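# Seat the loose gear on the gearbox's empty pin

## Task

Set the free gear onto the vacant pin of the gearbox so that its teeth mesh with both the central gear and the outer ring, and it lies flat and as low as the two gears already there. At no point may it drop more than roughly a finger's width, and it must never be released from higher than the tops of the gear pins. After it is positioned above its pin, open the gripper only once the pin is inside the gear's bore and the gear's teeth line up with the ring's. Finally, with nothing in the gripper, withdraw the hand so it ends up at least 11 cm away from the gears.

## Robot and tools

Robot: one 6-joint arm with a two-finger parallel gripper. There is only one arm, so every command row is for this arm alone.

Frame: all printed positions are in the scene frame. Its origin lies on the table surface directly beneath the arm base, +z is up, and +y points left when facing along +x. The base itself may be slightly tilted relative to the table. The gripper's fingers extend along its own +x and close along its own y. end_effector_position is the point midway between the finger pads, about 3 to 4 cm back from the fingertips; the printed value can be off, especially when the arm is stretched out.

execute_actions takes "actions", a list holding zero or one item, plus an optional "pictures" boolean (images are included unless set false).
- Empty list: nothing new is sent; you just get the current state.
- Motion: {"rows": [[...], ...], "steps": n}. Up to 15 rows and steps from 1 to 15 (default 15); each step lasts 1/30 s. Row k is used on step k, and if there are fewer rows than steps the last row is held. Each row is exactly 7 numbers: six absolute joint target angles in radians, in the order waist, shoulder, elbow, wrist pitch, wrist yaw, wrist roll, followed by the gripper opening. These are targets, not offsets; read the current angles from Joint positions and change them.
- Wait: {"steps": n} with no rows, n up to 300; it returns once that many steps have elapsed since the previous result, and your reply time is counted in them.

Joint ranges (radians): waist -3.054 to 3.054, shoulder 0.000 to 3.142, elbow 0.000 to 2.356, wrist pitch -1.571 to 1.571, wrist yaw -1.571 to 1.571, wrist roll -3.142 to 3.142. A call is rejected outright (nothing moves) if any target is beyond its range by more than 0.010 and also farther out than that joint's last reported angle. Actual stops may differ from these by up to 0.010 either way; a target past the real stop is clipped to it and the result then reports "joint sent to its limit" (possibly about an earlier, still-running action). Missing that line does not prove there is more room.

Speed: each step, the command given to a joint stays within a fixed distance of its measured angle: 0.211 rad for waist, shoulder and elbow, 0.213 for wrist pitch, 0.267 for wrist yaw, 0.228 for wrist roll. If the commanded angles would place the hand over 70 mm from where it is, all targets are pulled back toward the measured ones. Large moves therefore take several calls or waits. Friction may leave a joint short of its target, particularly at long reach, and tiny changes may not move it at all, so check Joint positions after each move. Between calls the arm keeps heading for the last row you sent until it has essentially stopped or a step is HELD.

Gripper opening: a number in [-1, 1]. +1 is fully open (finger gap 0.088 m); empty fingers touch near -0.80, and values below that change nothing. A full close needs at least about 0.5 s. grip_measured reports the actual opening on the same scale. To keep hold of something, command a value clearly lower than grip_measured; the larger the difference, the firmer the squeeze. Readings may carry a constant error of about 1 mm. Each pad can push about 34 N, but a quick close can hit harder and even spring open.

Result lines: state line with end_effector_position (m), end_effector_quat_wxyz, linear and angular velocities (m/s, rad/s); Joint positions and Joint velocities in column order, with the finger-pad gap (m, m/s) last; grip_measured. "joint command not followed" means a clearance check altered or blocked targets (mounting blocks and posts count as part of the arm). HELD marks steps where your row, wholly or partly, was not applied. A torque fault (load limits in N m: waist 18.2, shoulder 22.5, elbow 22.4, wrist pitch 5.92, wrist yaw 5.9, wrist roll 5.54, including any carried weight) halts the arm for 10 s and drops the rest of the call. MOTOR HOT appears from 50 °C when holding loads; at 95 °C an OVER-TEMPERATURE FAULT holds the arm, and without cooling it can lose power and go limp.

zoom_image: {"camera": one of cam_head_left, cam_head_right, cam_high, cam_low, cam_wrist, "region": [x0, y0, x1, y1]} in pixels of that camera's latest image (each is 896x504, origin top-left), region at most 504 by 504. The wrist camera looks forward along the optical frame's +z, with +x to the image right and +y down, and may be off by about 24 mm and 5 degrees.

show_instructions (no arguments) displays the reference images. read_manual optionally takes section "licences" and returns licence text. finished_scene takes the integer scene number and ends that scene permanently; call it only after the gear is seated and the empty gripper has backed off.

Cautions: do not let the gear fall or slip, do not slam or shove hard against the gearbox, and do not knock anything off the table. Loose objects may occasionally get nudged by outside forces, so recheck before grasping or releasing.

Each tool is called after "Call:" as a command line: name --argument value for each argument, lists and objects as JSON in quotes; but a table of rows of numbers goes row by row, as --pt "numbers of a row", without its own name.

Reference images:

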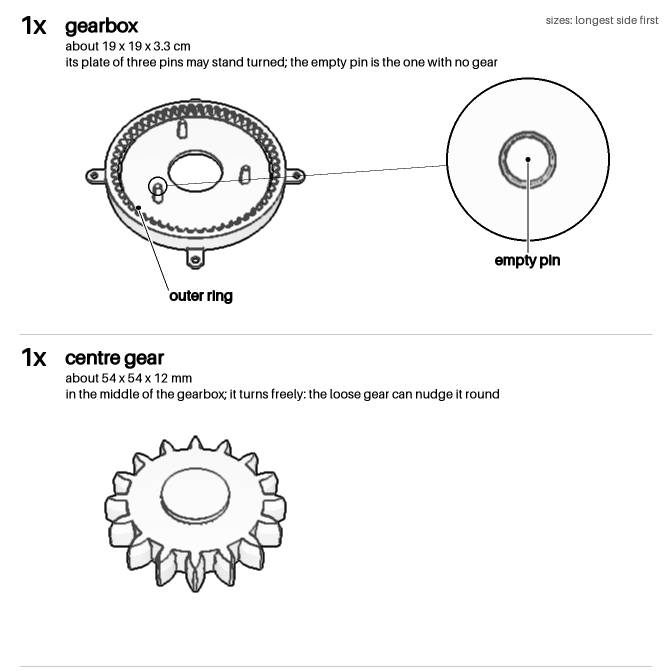

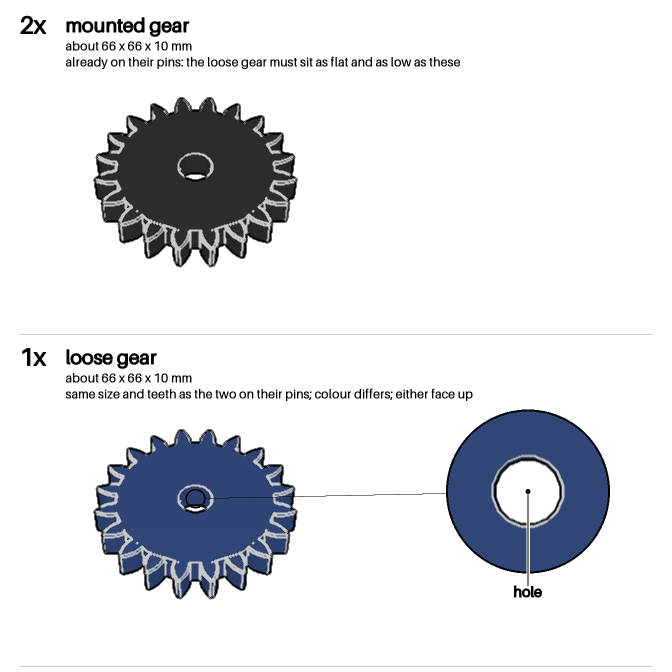

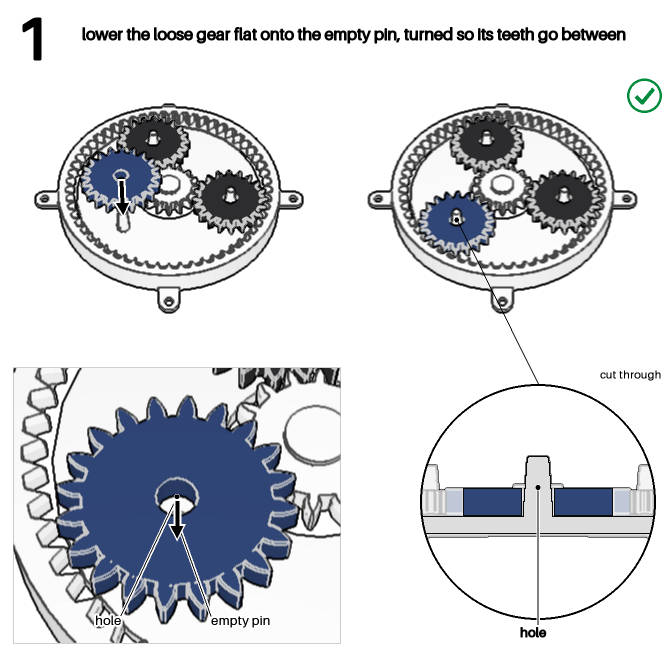

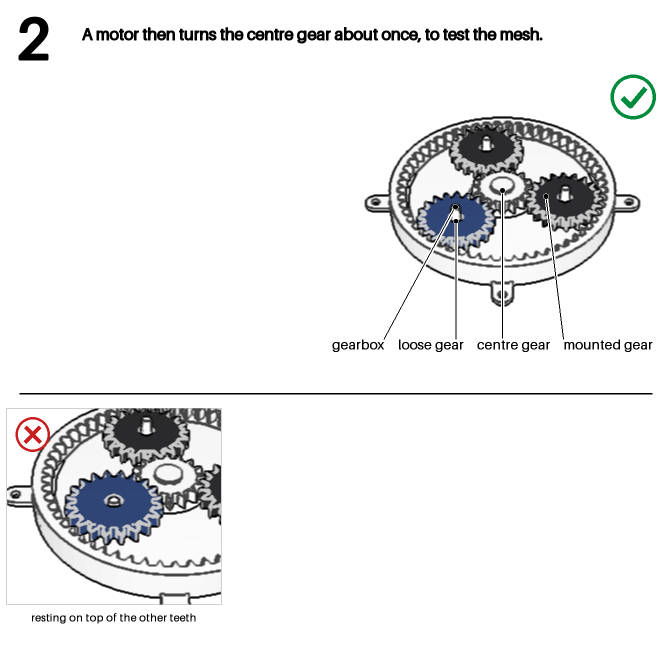

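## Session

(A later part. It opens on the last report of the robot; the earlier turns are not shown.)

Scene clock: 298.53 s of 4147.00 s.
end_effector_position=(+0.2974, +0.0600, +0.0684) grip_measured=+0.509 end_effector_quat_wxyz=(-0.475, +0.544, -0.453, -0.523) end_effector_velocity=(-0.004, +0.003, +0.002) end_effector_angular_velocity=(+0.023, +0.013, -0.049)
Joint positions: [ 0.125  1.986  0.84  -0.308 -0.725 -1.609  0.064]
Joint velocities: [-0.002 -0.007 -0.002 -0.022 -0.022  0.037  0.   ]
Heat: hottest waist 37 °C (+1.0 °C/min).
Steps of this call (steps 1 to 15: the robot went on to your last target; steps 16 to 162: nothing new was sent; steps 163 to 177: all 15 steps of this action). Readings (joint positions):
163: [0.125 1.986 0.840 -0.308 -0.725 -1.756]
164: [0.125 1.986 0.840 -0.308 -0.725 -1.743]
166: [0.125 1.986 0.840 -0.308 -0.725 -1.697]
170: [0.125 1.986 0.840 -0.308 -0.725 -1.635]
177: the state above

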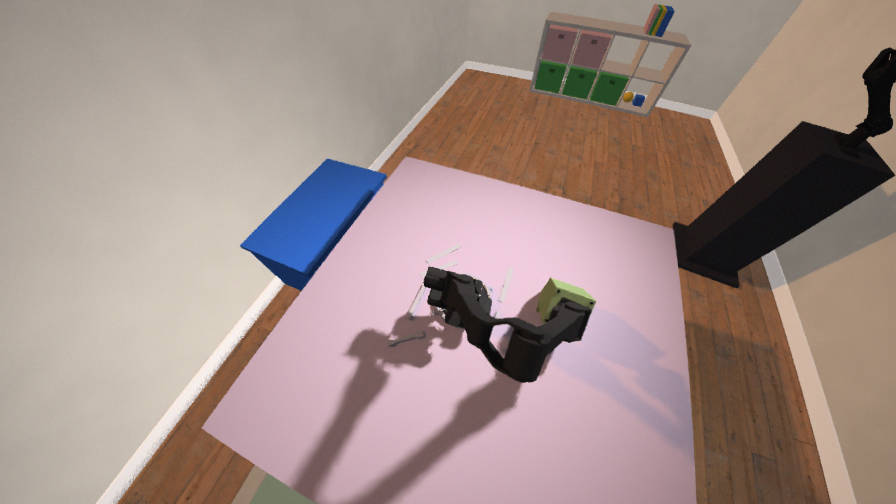

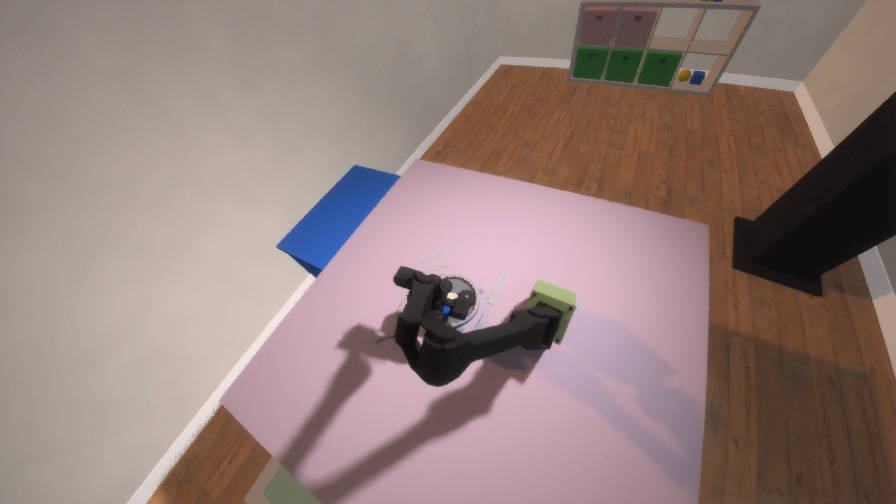

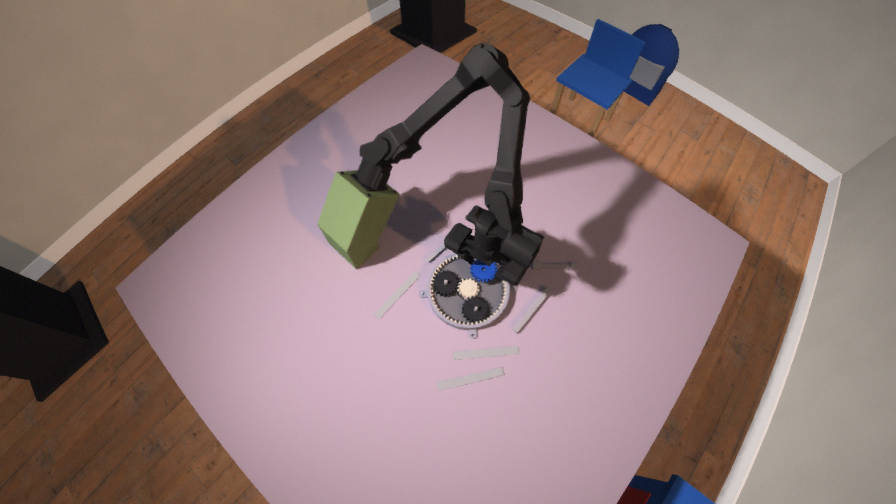

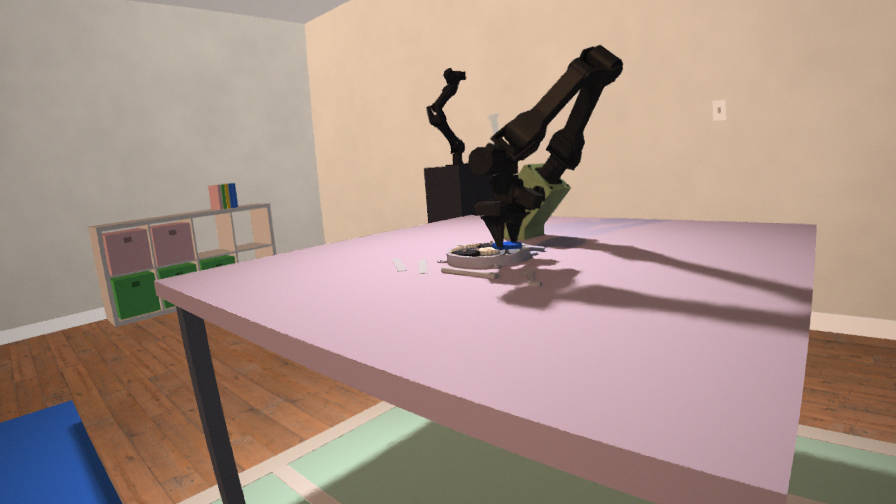

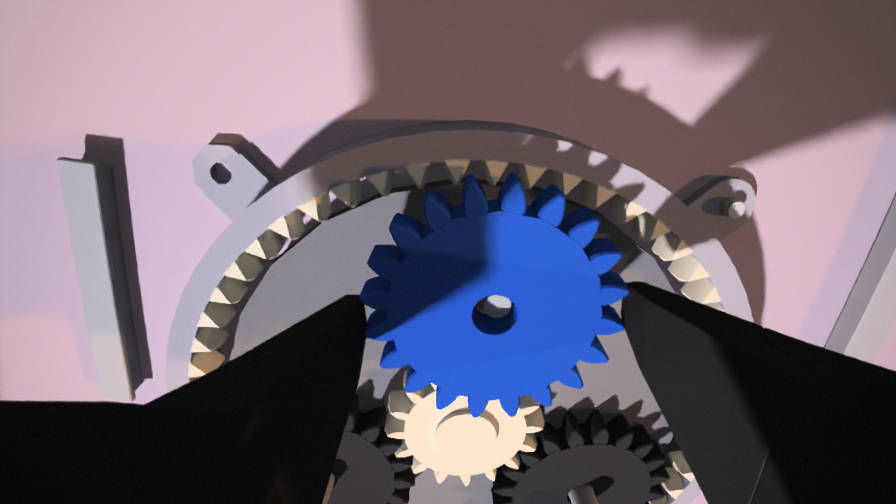

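Call:
execute_actions --actions '[{"rows":[[0.131,1.999,0.831,-0.30,-0.728,-1.60,0.2],[0.131,1.999,0.831,-0.30,-0.728,-1.60,0.2],[0.136,2.003,0.828,-0.29,-0.728,-1.60,0.2],[0.136,2.003,0.828,-0.29,-0.728,-1.60,0.2],[0.141,2.007,0.825,-0.279,-0.728,-1.60,0.2],[0.141,2.007,0.825,-0.279,-0.728,-1.60,0.2],[0.145,2.011,0.823,-0.268,-0.728,-1.60,0.2]],"steps":15}]'

Call:
zoom_image --camera "cam_wrist" --region '[300,60,700,460]'

Scene clock: 303.10 s of 4147.00 s.
end_effector_position=(+0.2968, +0.0599, +0.0617) grip_measured=+0.509 end_effector_quat_wxyz=(-0.471, +0.548, -0.449, -0.526) end_effector_velocity=(+0.002, +0.001, -0.001) end_effector_angular_velocity=(+0.008, -0.010, +0.021)
Joint positions: [ 0.14   2.     0.83  -0.27  -0.723 -1.604  0.064]
Joint velocities: [ 0.002  0.002 -0.002  0.022 -0.007 -0.007 -0.   ]
Heat: hottest waist 37 °C (+1.0 °C/min).
Steps of this call (steps 1 to 15: the robot went on to your last target; steps 16 to 122: nothing new was sent; steps 123 to 137: all 15 steps of this action). Readings (joint positions):
123: [0.126 1.987 0.839 -0.308 -0.725 -1.604]
124: [0.126 1.987 0.839 -0.307 -0.725 -1.604]
126: [0.129 1.988 0.837 -0.300 -0.724 -1.604]
130: [0.136 1.995 0.833 -0.282 -0.723 -1.604]
137: the state above

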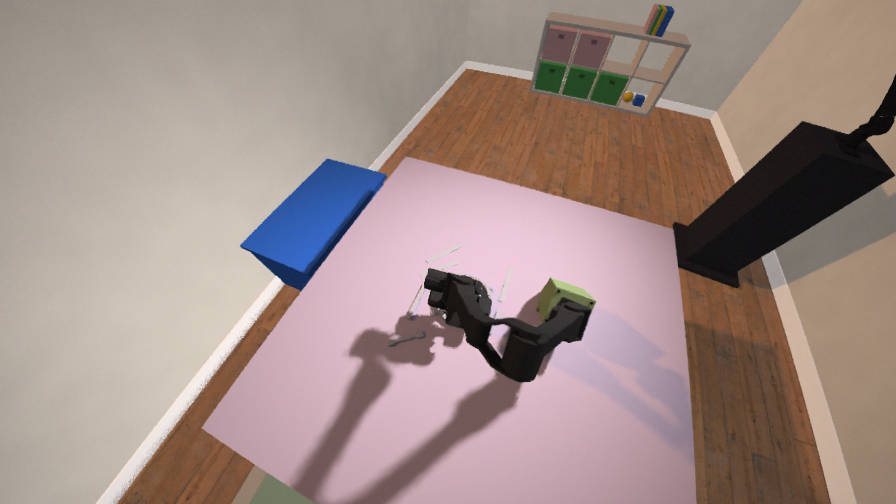

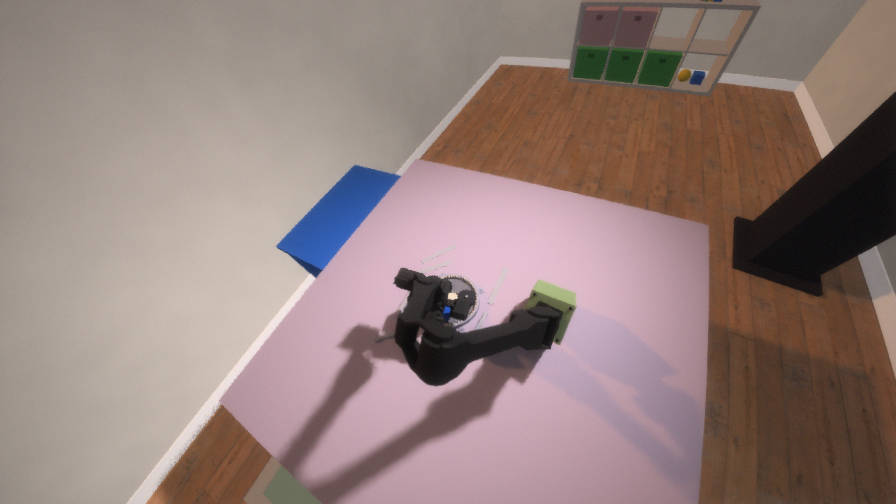

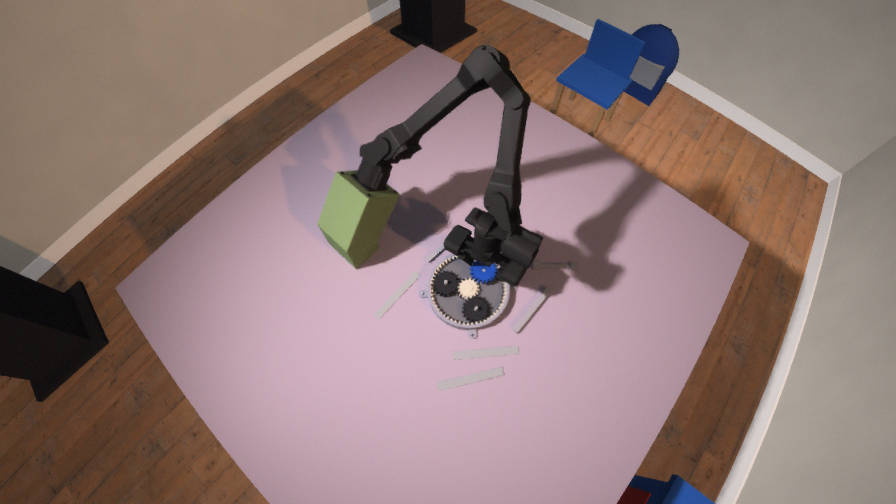

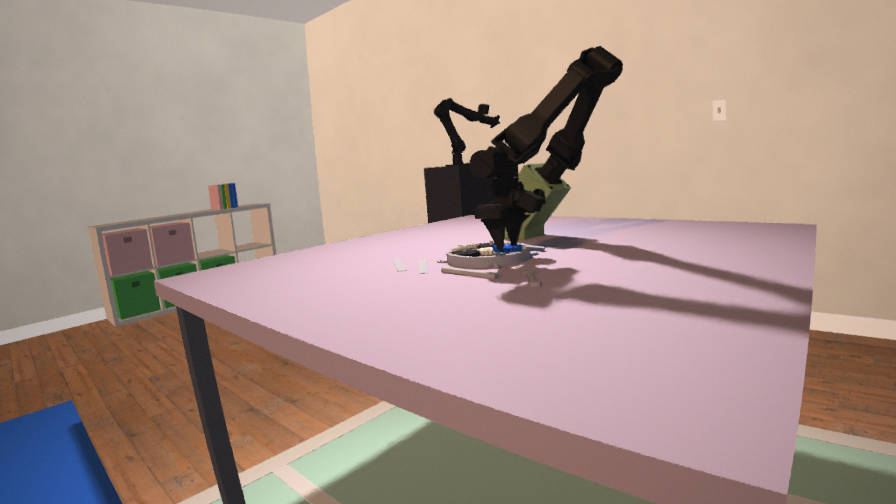

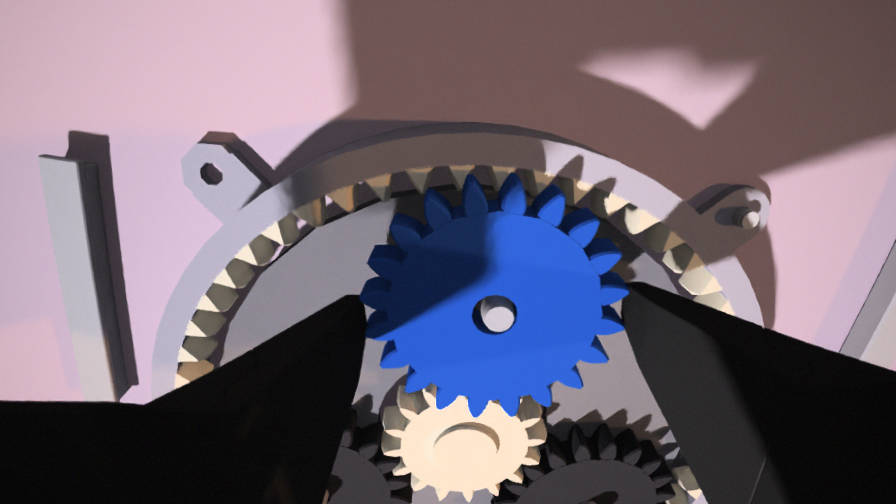

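Region (300, 60, 700, 460) of cam_wrist's 896x504 image, scaled by 1.260, with more detail than that image has.

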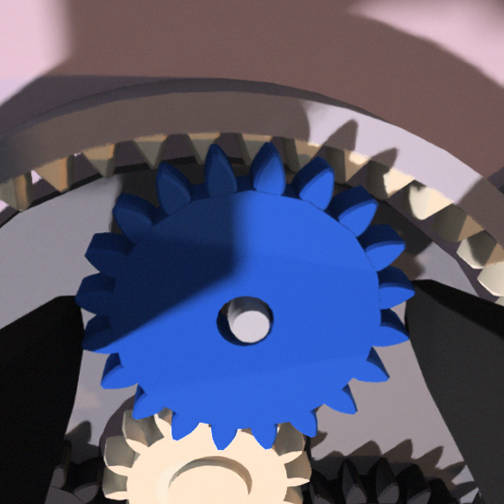

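Keep descending 8 mm more.

Call:
execute_actions --actions '[{"rows":[[0.149,2.015,0.82,-0.258,-0.728,-1.60,0.2],[0.149,2.015,0.82,-0.258,-0.728,-1.60,0.2],[0.154,2.019,0.818,-0.248,-0.728,-1.60,0.2],[0.154,2.019,0.818,-0.248,-0.728,-1.60,0.2],[0.158,2.023,0.815,-0.237,-0.728,-1.60,0.2],[0.158,2.023,0.815,-0.237,-0.728,-1.60,0.2],[0.163,2.027,0.813,-0.226,-0.728,-1.60,0.2]],"steps":15}]'

Call:
zoom_image --camera "cam_wrist" --region '[300,60,700,460]'

Scene clock: 307.50 s of 4147.00 s.
end_effector_position=(+0.2986, +0.0594, +0.0559) grip_measured=+0.509 end_effector_quat_wxyz=(-0.468, +0.554, -0.442, -0.527) end_effector_velocity=(-0.001, +0.001, -0.004) end_effector_angular_velocity=(+0.008, +0.000, +0.018)
Joint positions: [ 0.153  2.015  0.823 -0.225 -0.72  -1.596  0.064]
Joint velocities: [ 0.007  0.007 -0.007  0.022 -0.007 -0.007  0.001]
Heat: hottest waist 37 °C (+2.0 °C/min).
Steps of this call (steps 1 to 15: the robot went on to your last target; steps 16 to 117: nothing new was sent; steps 118 to 132: all 15 steps of this action). Readings (joint positions):
118: [0.142 2.001 0.829 -0.265 -0.724 -1.601]
119: [0.142 2.002 0.829 -0.264 -0.724 -1.601]
121: [0.143 2.002 0.828 -0.258 -0.723 -1.601]
125: [0.147 2.008 0.825 -0.239 -0.721 -1.597]
132: the state above

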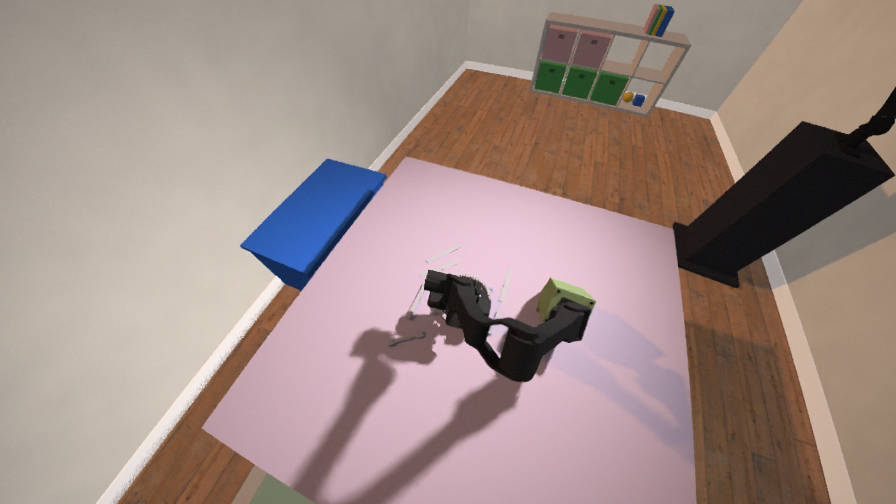

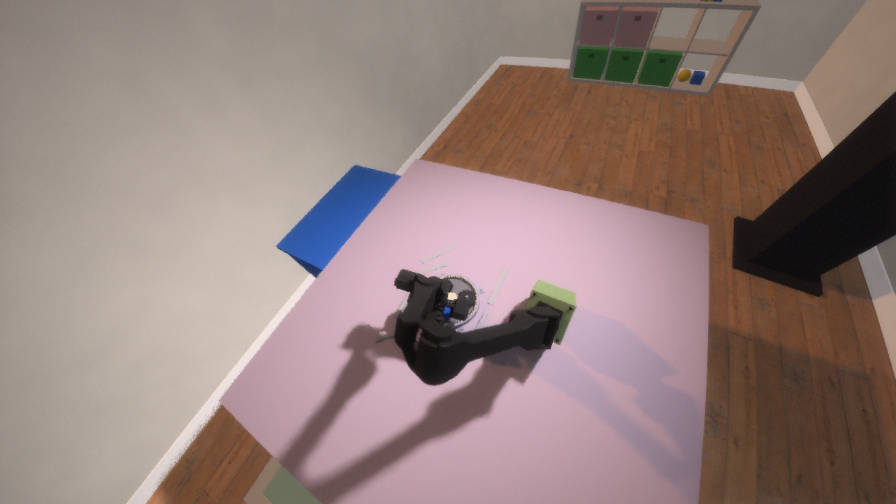

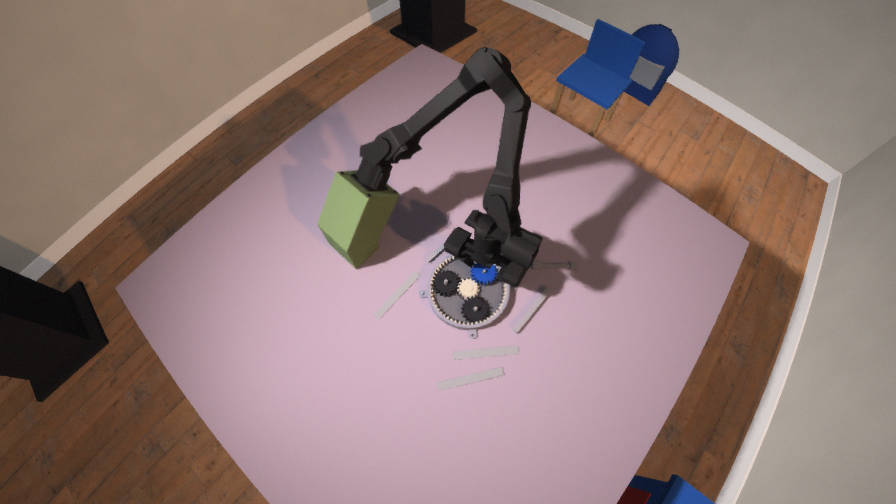

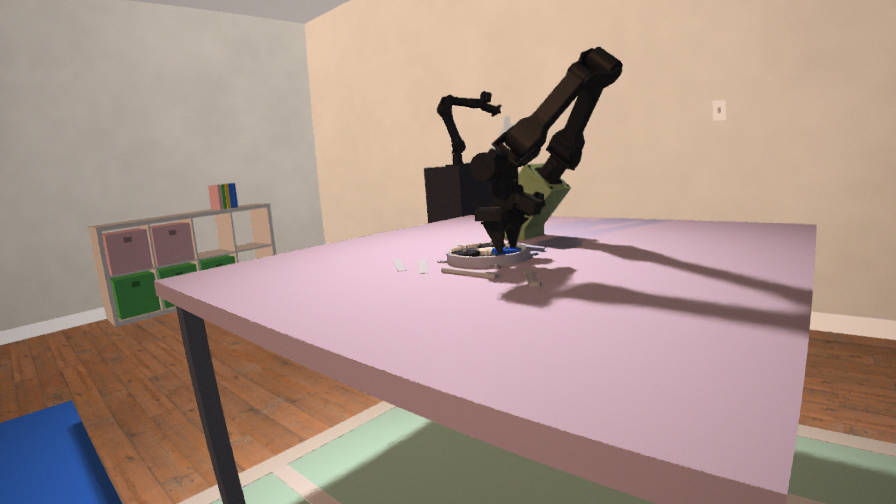

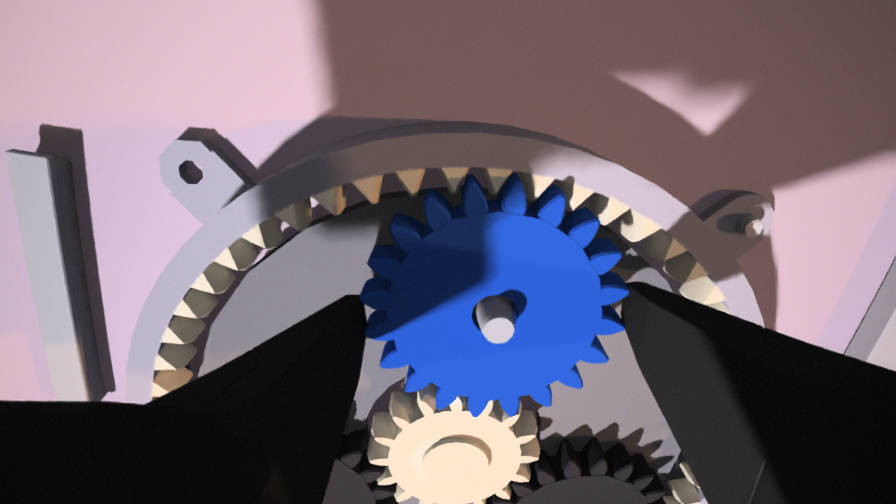

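Region (300, 60, 700, 460) of cam_wrist's 896x504 image, scaled by 1.260, with more detail than that image has.

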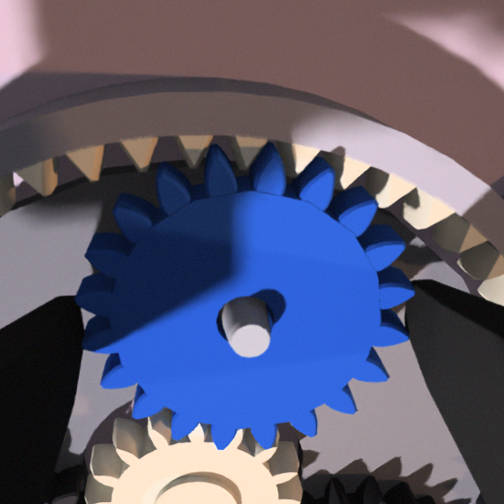

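Call:
execute_actions --actions '[{"rows":[[0.167,2.03,0.81,-0.22,-0.728,-1.60,0.2],[0.167,2.03,0.81,-0.22,-0.728,-1.60,0.2],[0.171,2.034,0.808,-0.21,-0.728,-1.60,0.2],[0.171,2.034,0.808,-0.21,-0.728,-1.60,0.2],[0.175,2.038,0.806,-0.20,-0.728,-1.60,0.2]],"steps":15}]'

Call:
zoom_image --camera "cam_wrist" --region '[300,60,700,460]'

Scene clock: 311.17 s of 4147.00 s.
end_effector_position=(+0.2986, +0.0590, +0.0525) grip_measured=+0.509 end_effector_quat_wxyz=(-0.465, +0.558, -0.439, -0.529) end_effector_velocity=(-0.003, -0.000, +0.002) end_effector_angular_velocity=(+0.006, +0.009, -0.024)
Joint positions: [ 0.16   2.023  0.818 -0.201 -0.717 -1.596  0.064]
Joint velocities: [-0.007 -0.007 -0.002 -0.022 -0.007  0.007 -0.   ]
Heat: hottest waist 37 °C (+1.0 °C/min).
Steps of this call (steps 1 to 15: the robot went on to your last target; steps 16 to 95: nothing new was sent; steps 96 to 110: all 15 steps of this action). Readings (joint positions):
96: [0.155 2.017 0.822 -0.220 -0.718 -1.596]
97: [0.155 2.017 0.822 -0.220 -0.718 -1.596]
99: [0.155 2.017 0.821 -0.217 -0.718 -1.596]
103: [0.159 2.022 0.818 -0.201 -0.718 -1.596]
110: the state above

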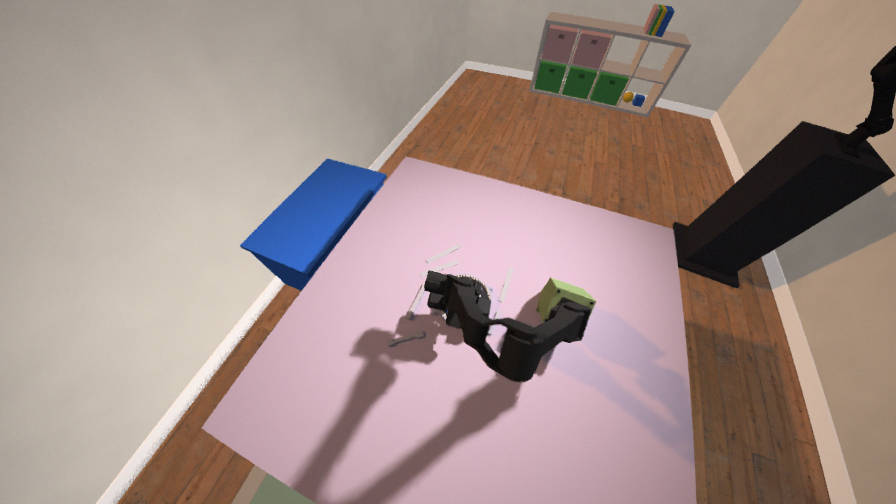

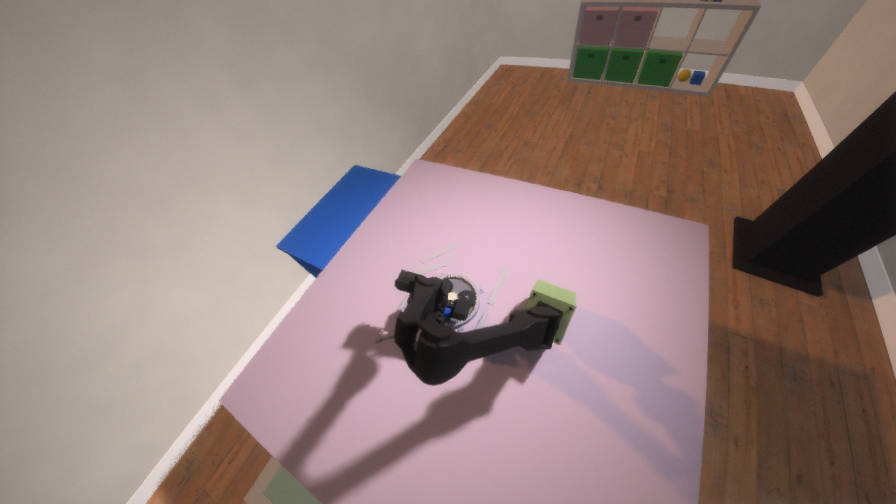

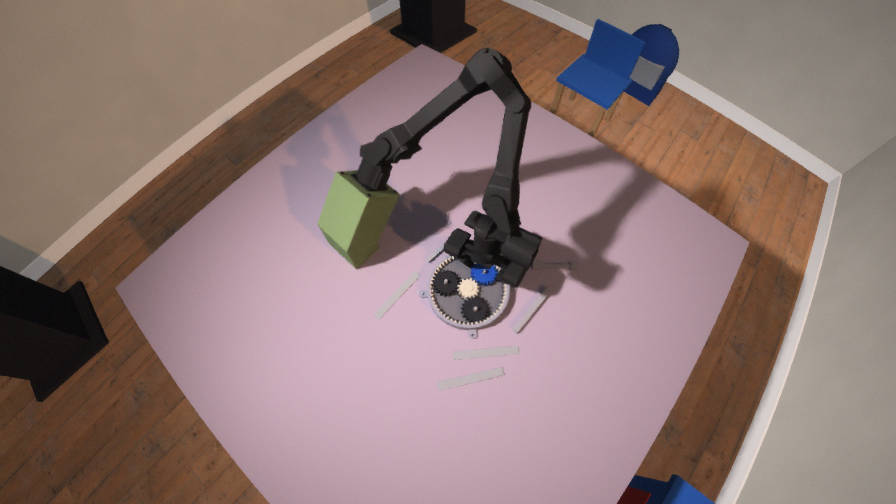

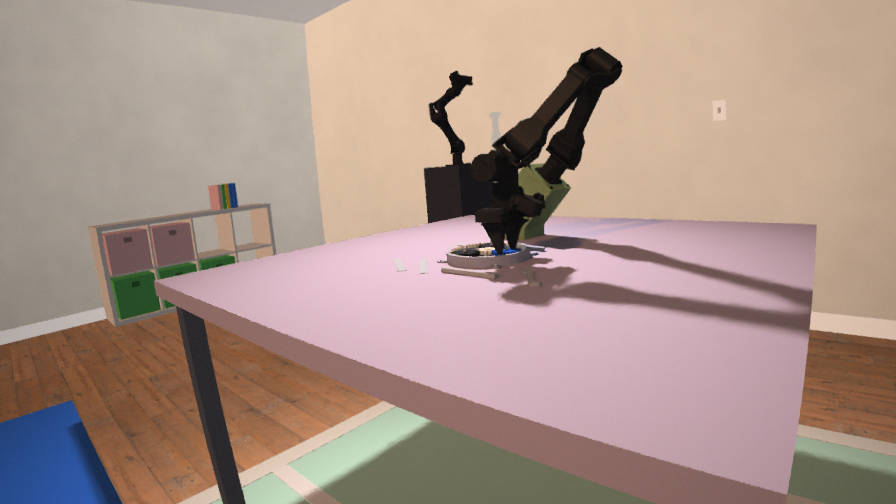

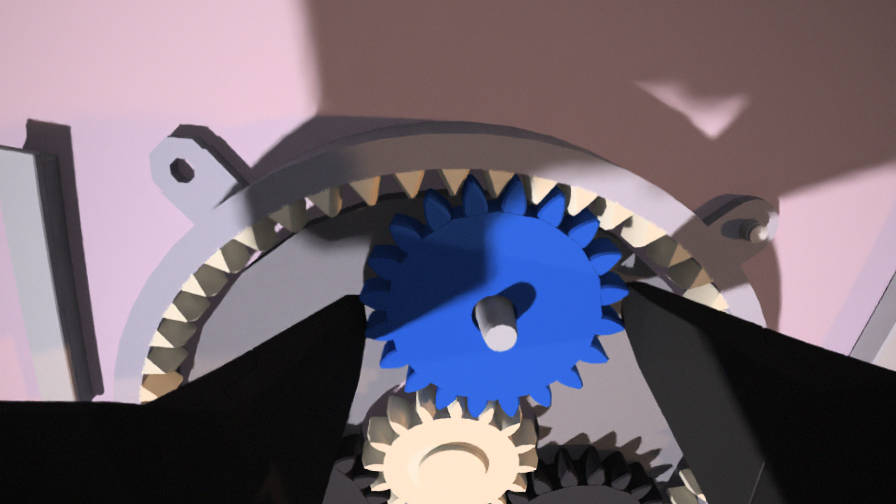

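Region (300, 60, 700, 460) of cam_wrist's 896x504 image, scaled by 1.260, with more detail than that image has.

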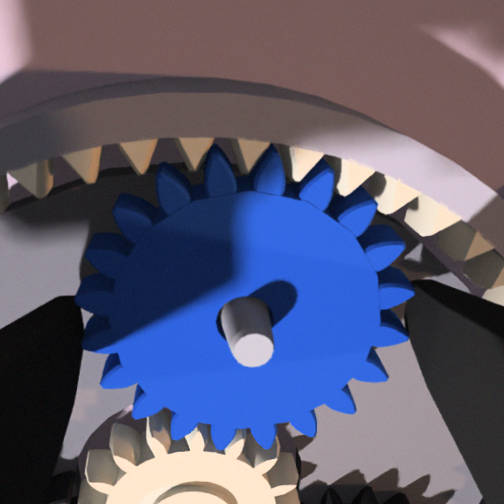

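Call:
execute_actions --actions '[{"rows":[[0.166,2.03,0.812,-0.20,-0.72,-1.60,0.4],[0.166,2.03,0.812,-0.20,-0.72,-1.60,0.48],[0.166,2.03,0.812,-0.20,-0.72,-1.60,0.55],[0.166,2.03,0.812,-0.20,-0.72,-1.60,0.65],[0.166,2.03,0.812,-0.20,-0.72,-1.60,0.75]],"steps":15}]'

Call:
zoom_image --camera "cam_wrist" --region '[300,60,700,460]'

Scene clock: 317.77 s of 4147.00 s.
end_effector_position=(+0.2970, +0.0600, +0.0510) grip_measured=+0.733 end_effector_quat_wxyz=(-0.464, +0.557, -0.439, -0.531) end_effector_velocity=(-0.001, -0.001, +0.002) end_effector_angular_velocity=(+0.005, +0.002, +0.012)
Joint positions: [ 0.166  2.024  0.815 -0.2   -0.718 -1.596  0.075]
Joint velocities: [-0.007 -0.002 -0.002 -0.007 -0.007 -0.022  0.007]
Heat: hottest waist 36 °C (+0.0 °C/min).
Steps of this call (steps 1 to 15: the robot went on to your last target; steps 16 to 183: nothing new was sent; steps 184 to 198: all 15 steps of this action). Readings (joint positions):
184: [0.160 2.024 0.817 -0.199 -0.718 -1.596]
185: [0.160 2.024 0.817 -0.199 -0.718 -1.596]
187: [0.160 2.024 0.817 -0.199 -0.718 -1.596]
191: [0.164 2.024 0.815 -0.200 -0.718 -1.596]
198: the state above

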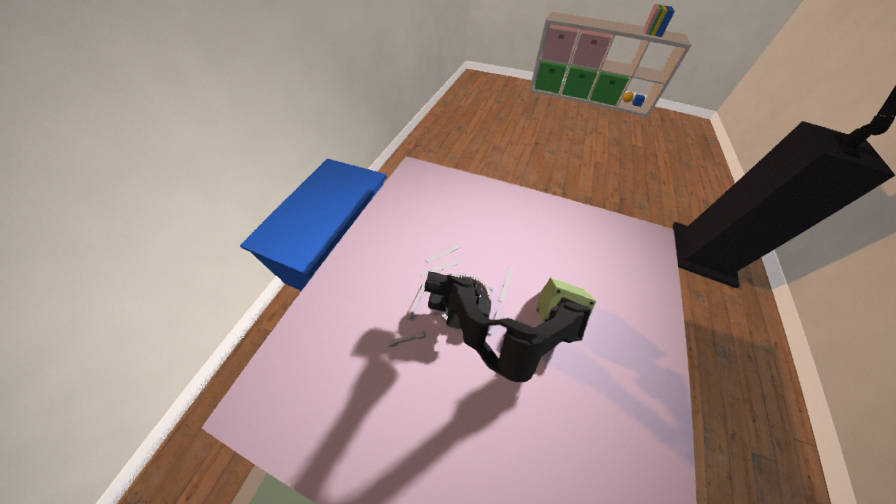

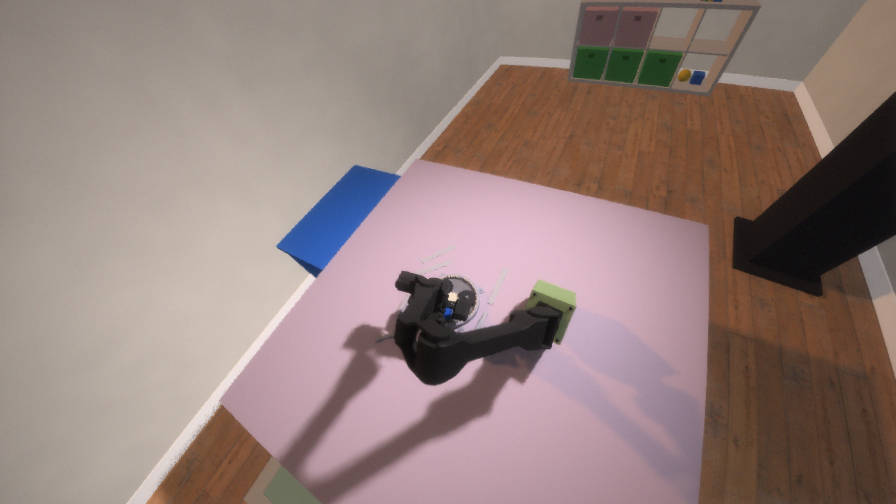

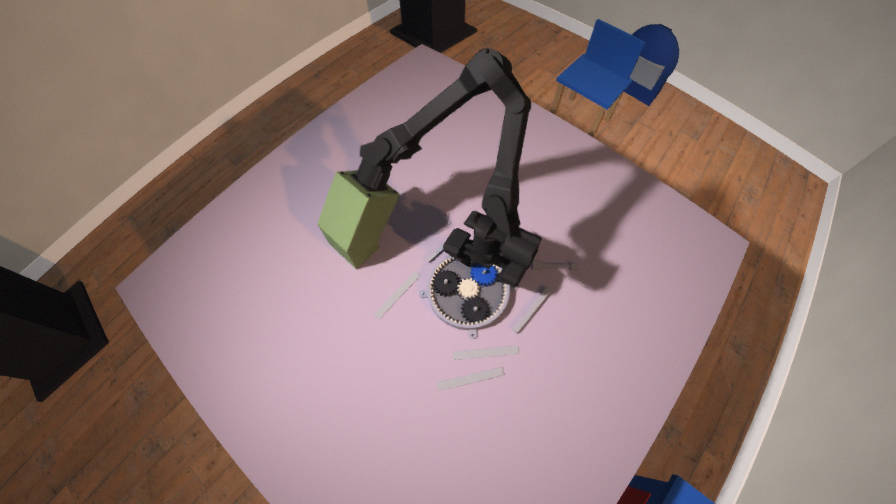

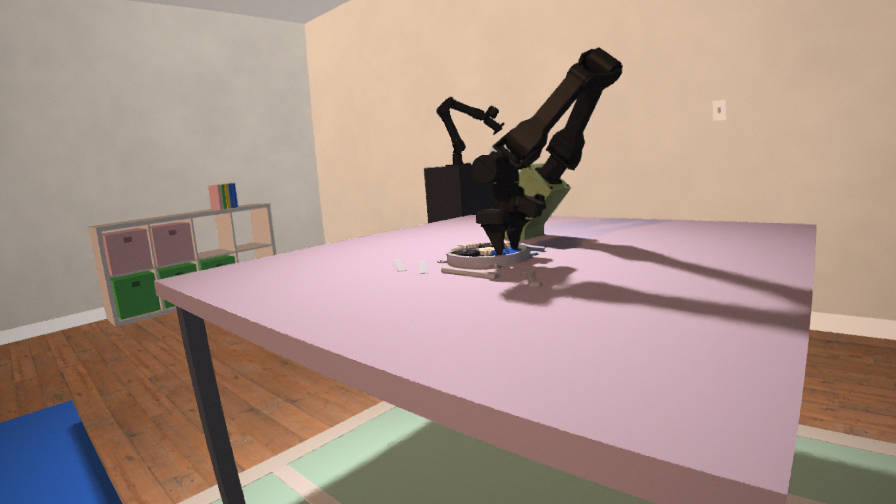

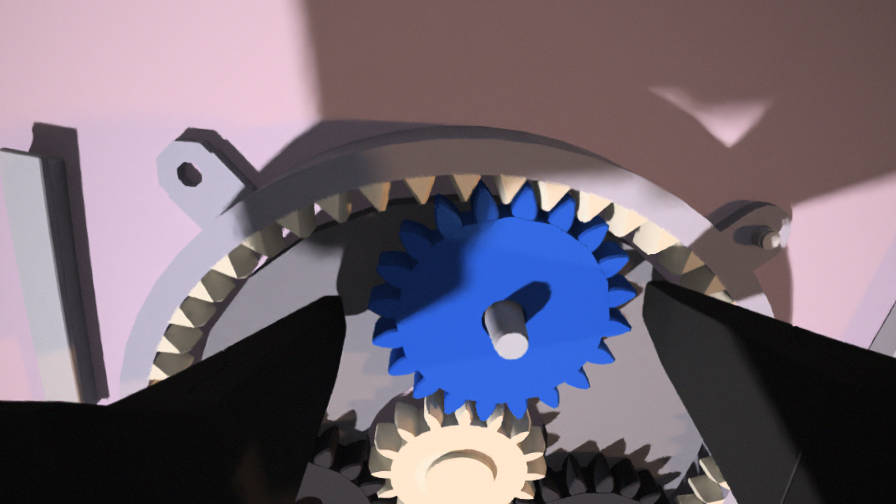

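Region (300, 60, 700, 460) of cam_wrist's 896x504 image, scaled by 1.260, with more detail than that image has.

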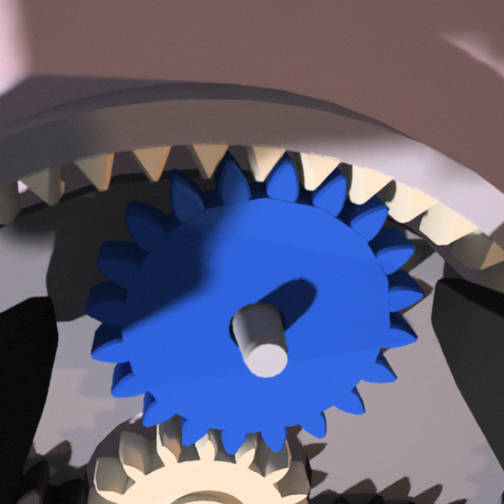

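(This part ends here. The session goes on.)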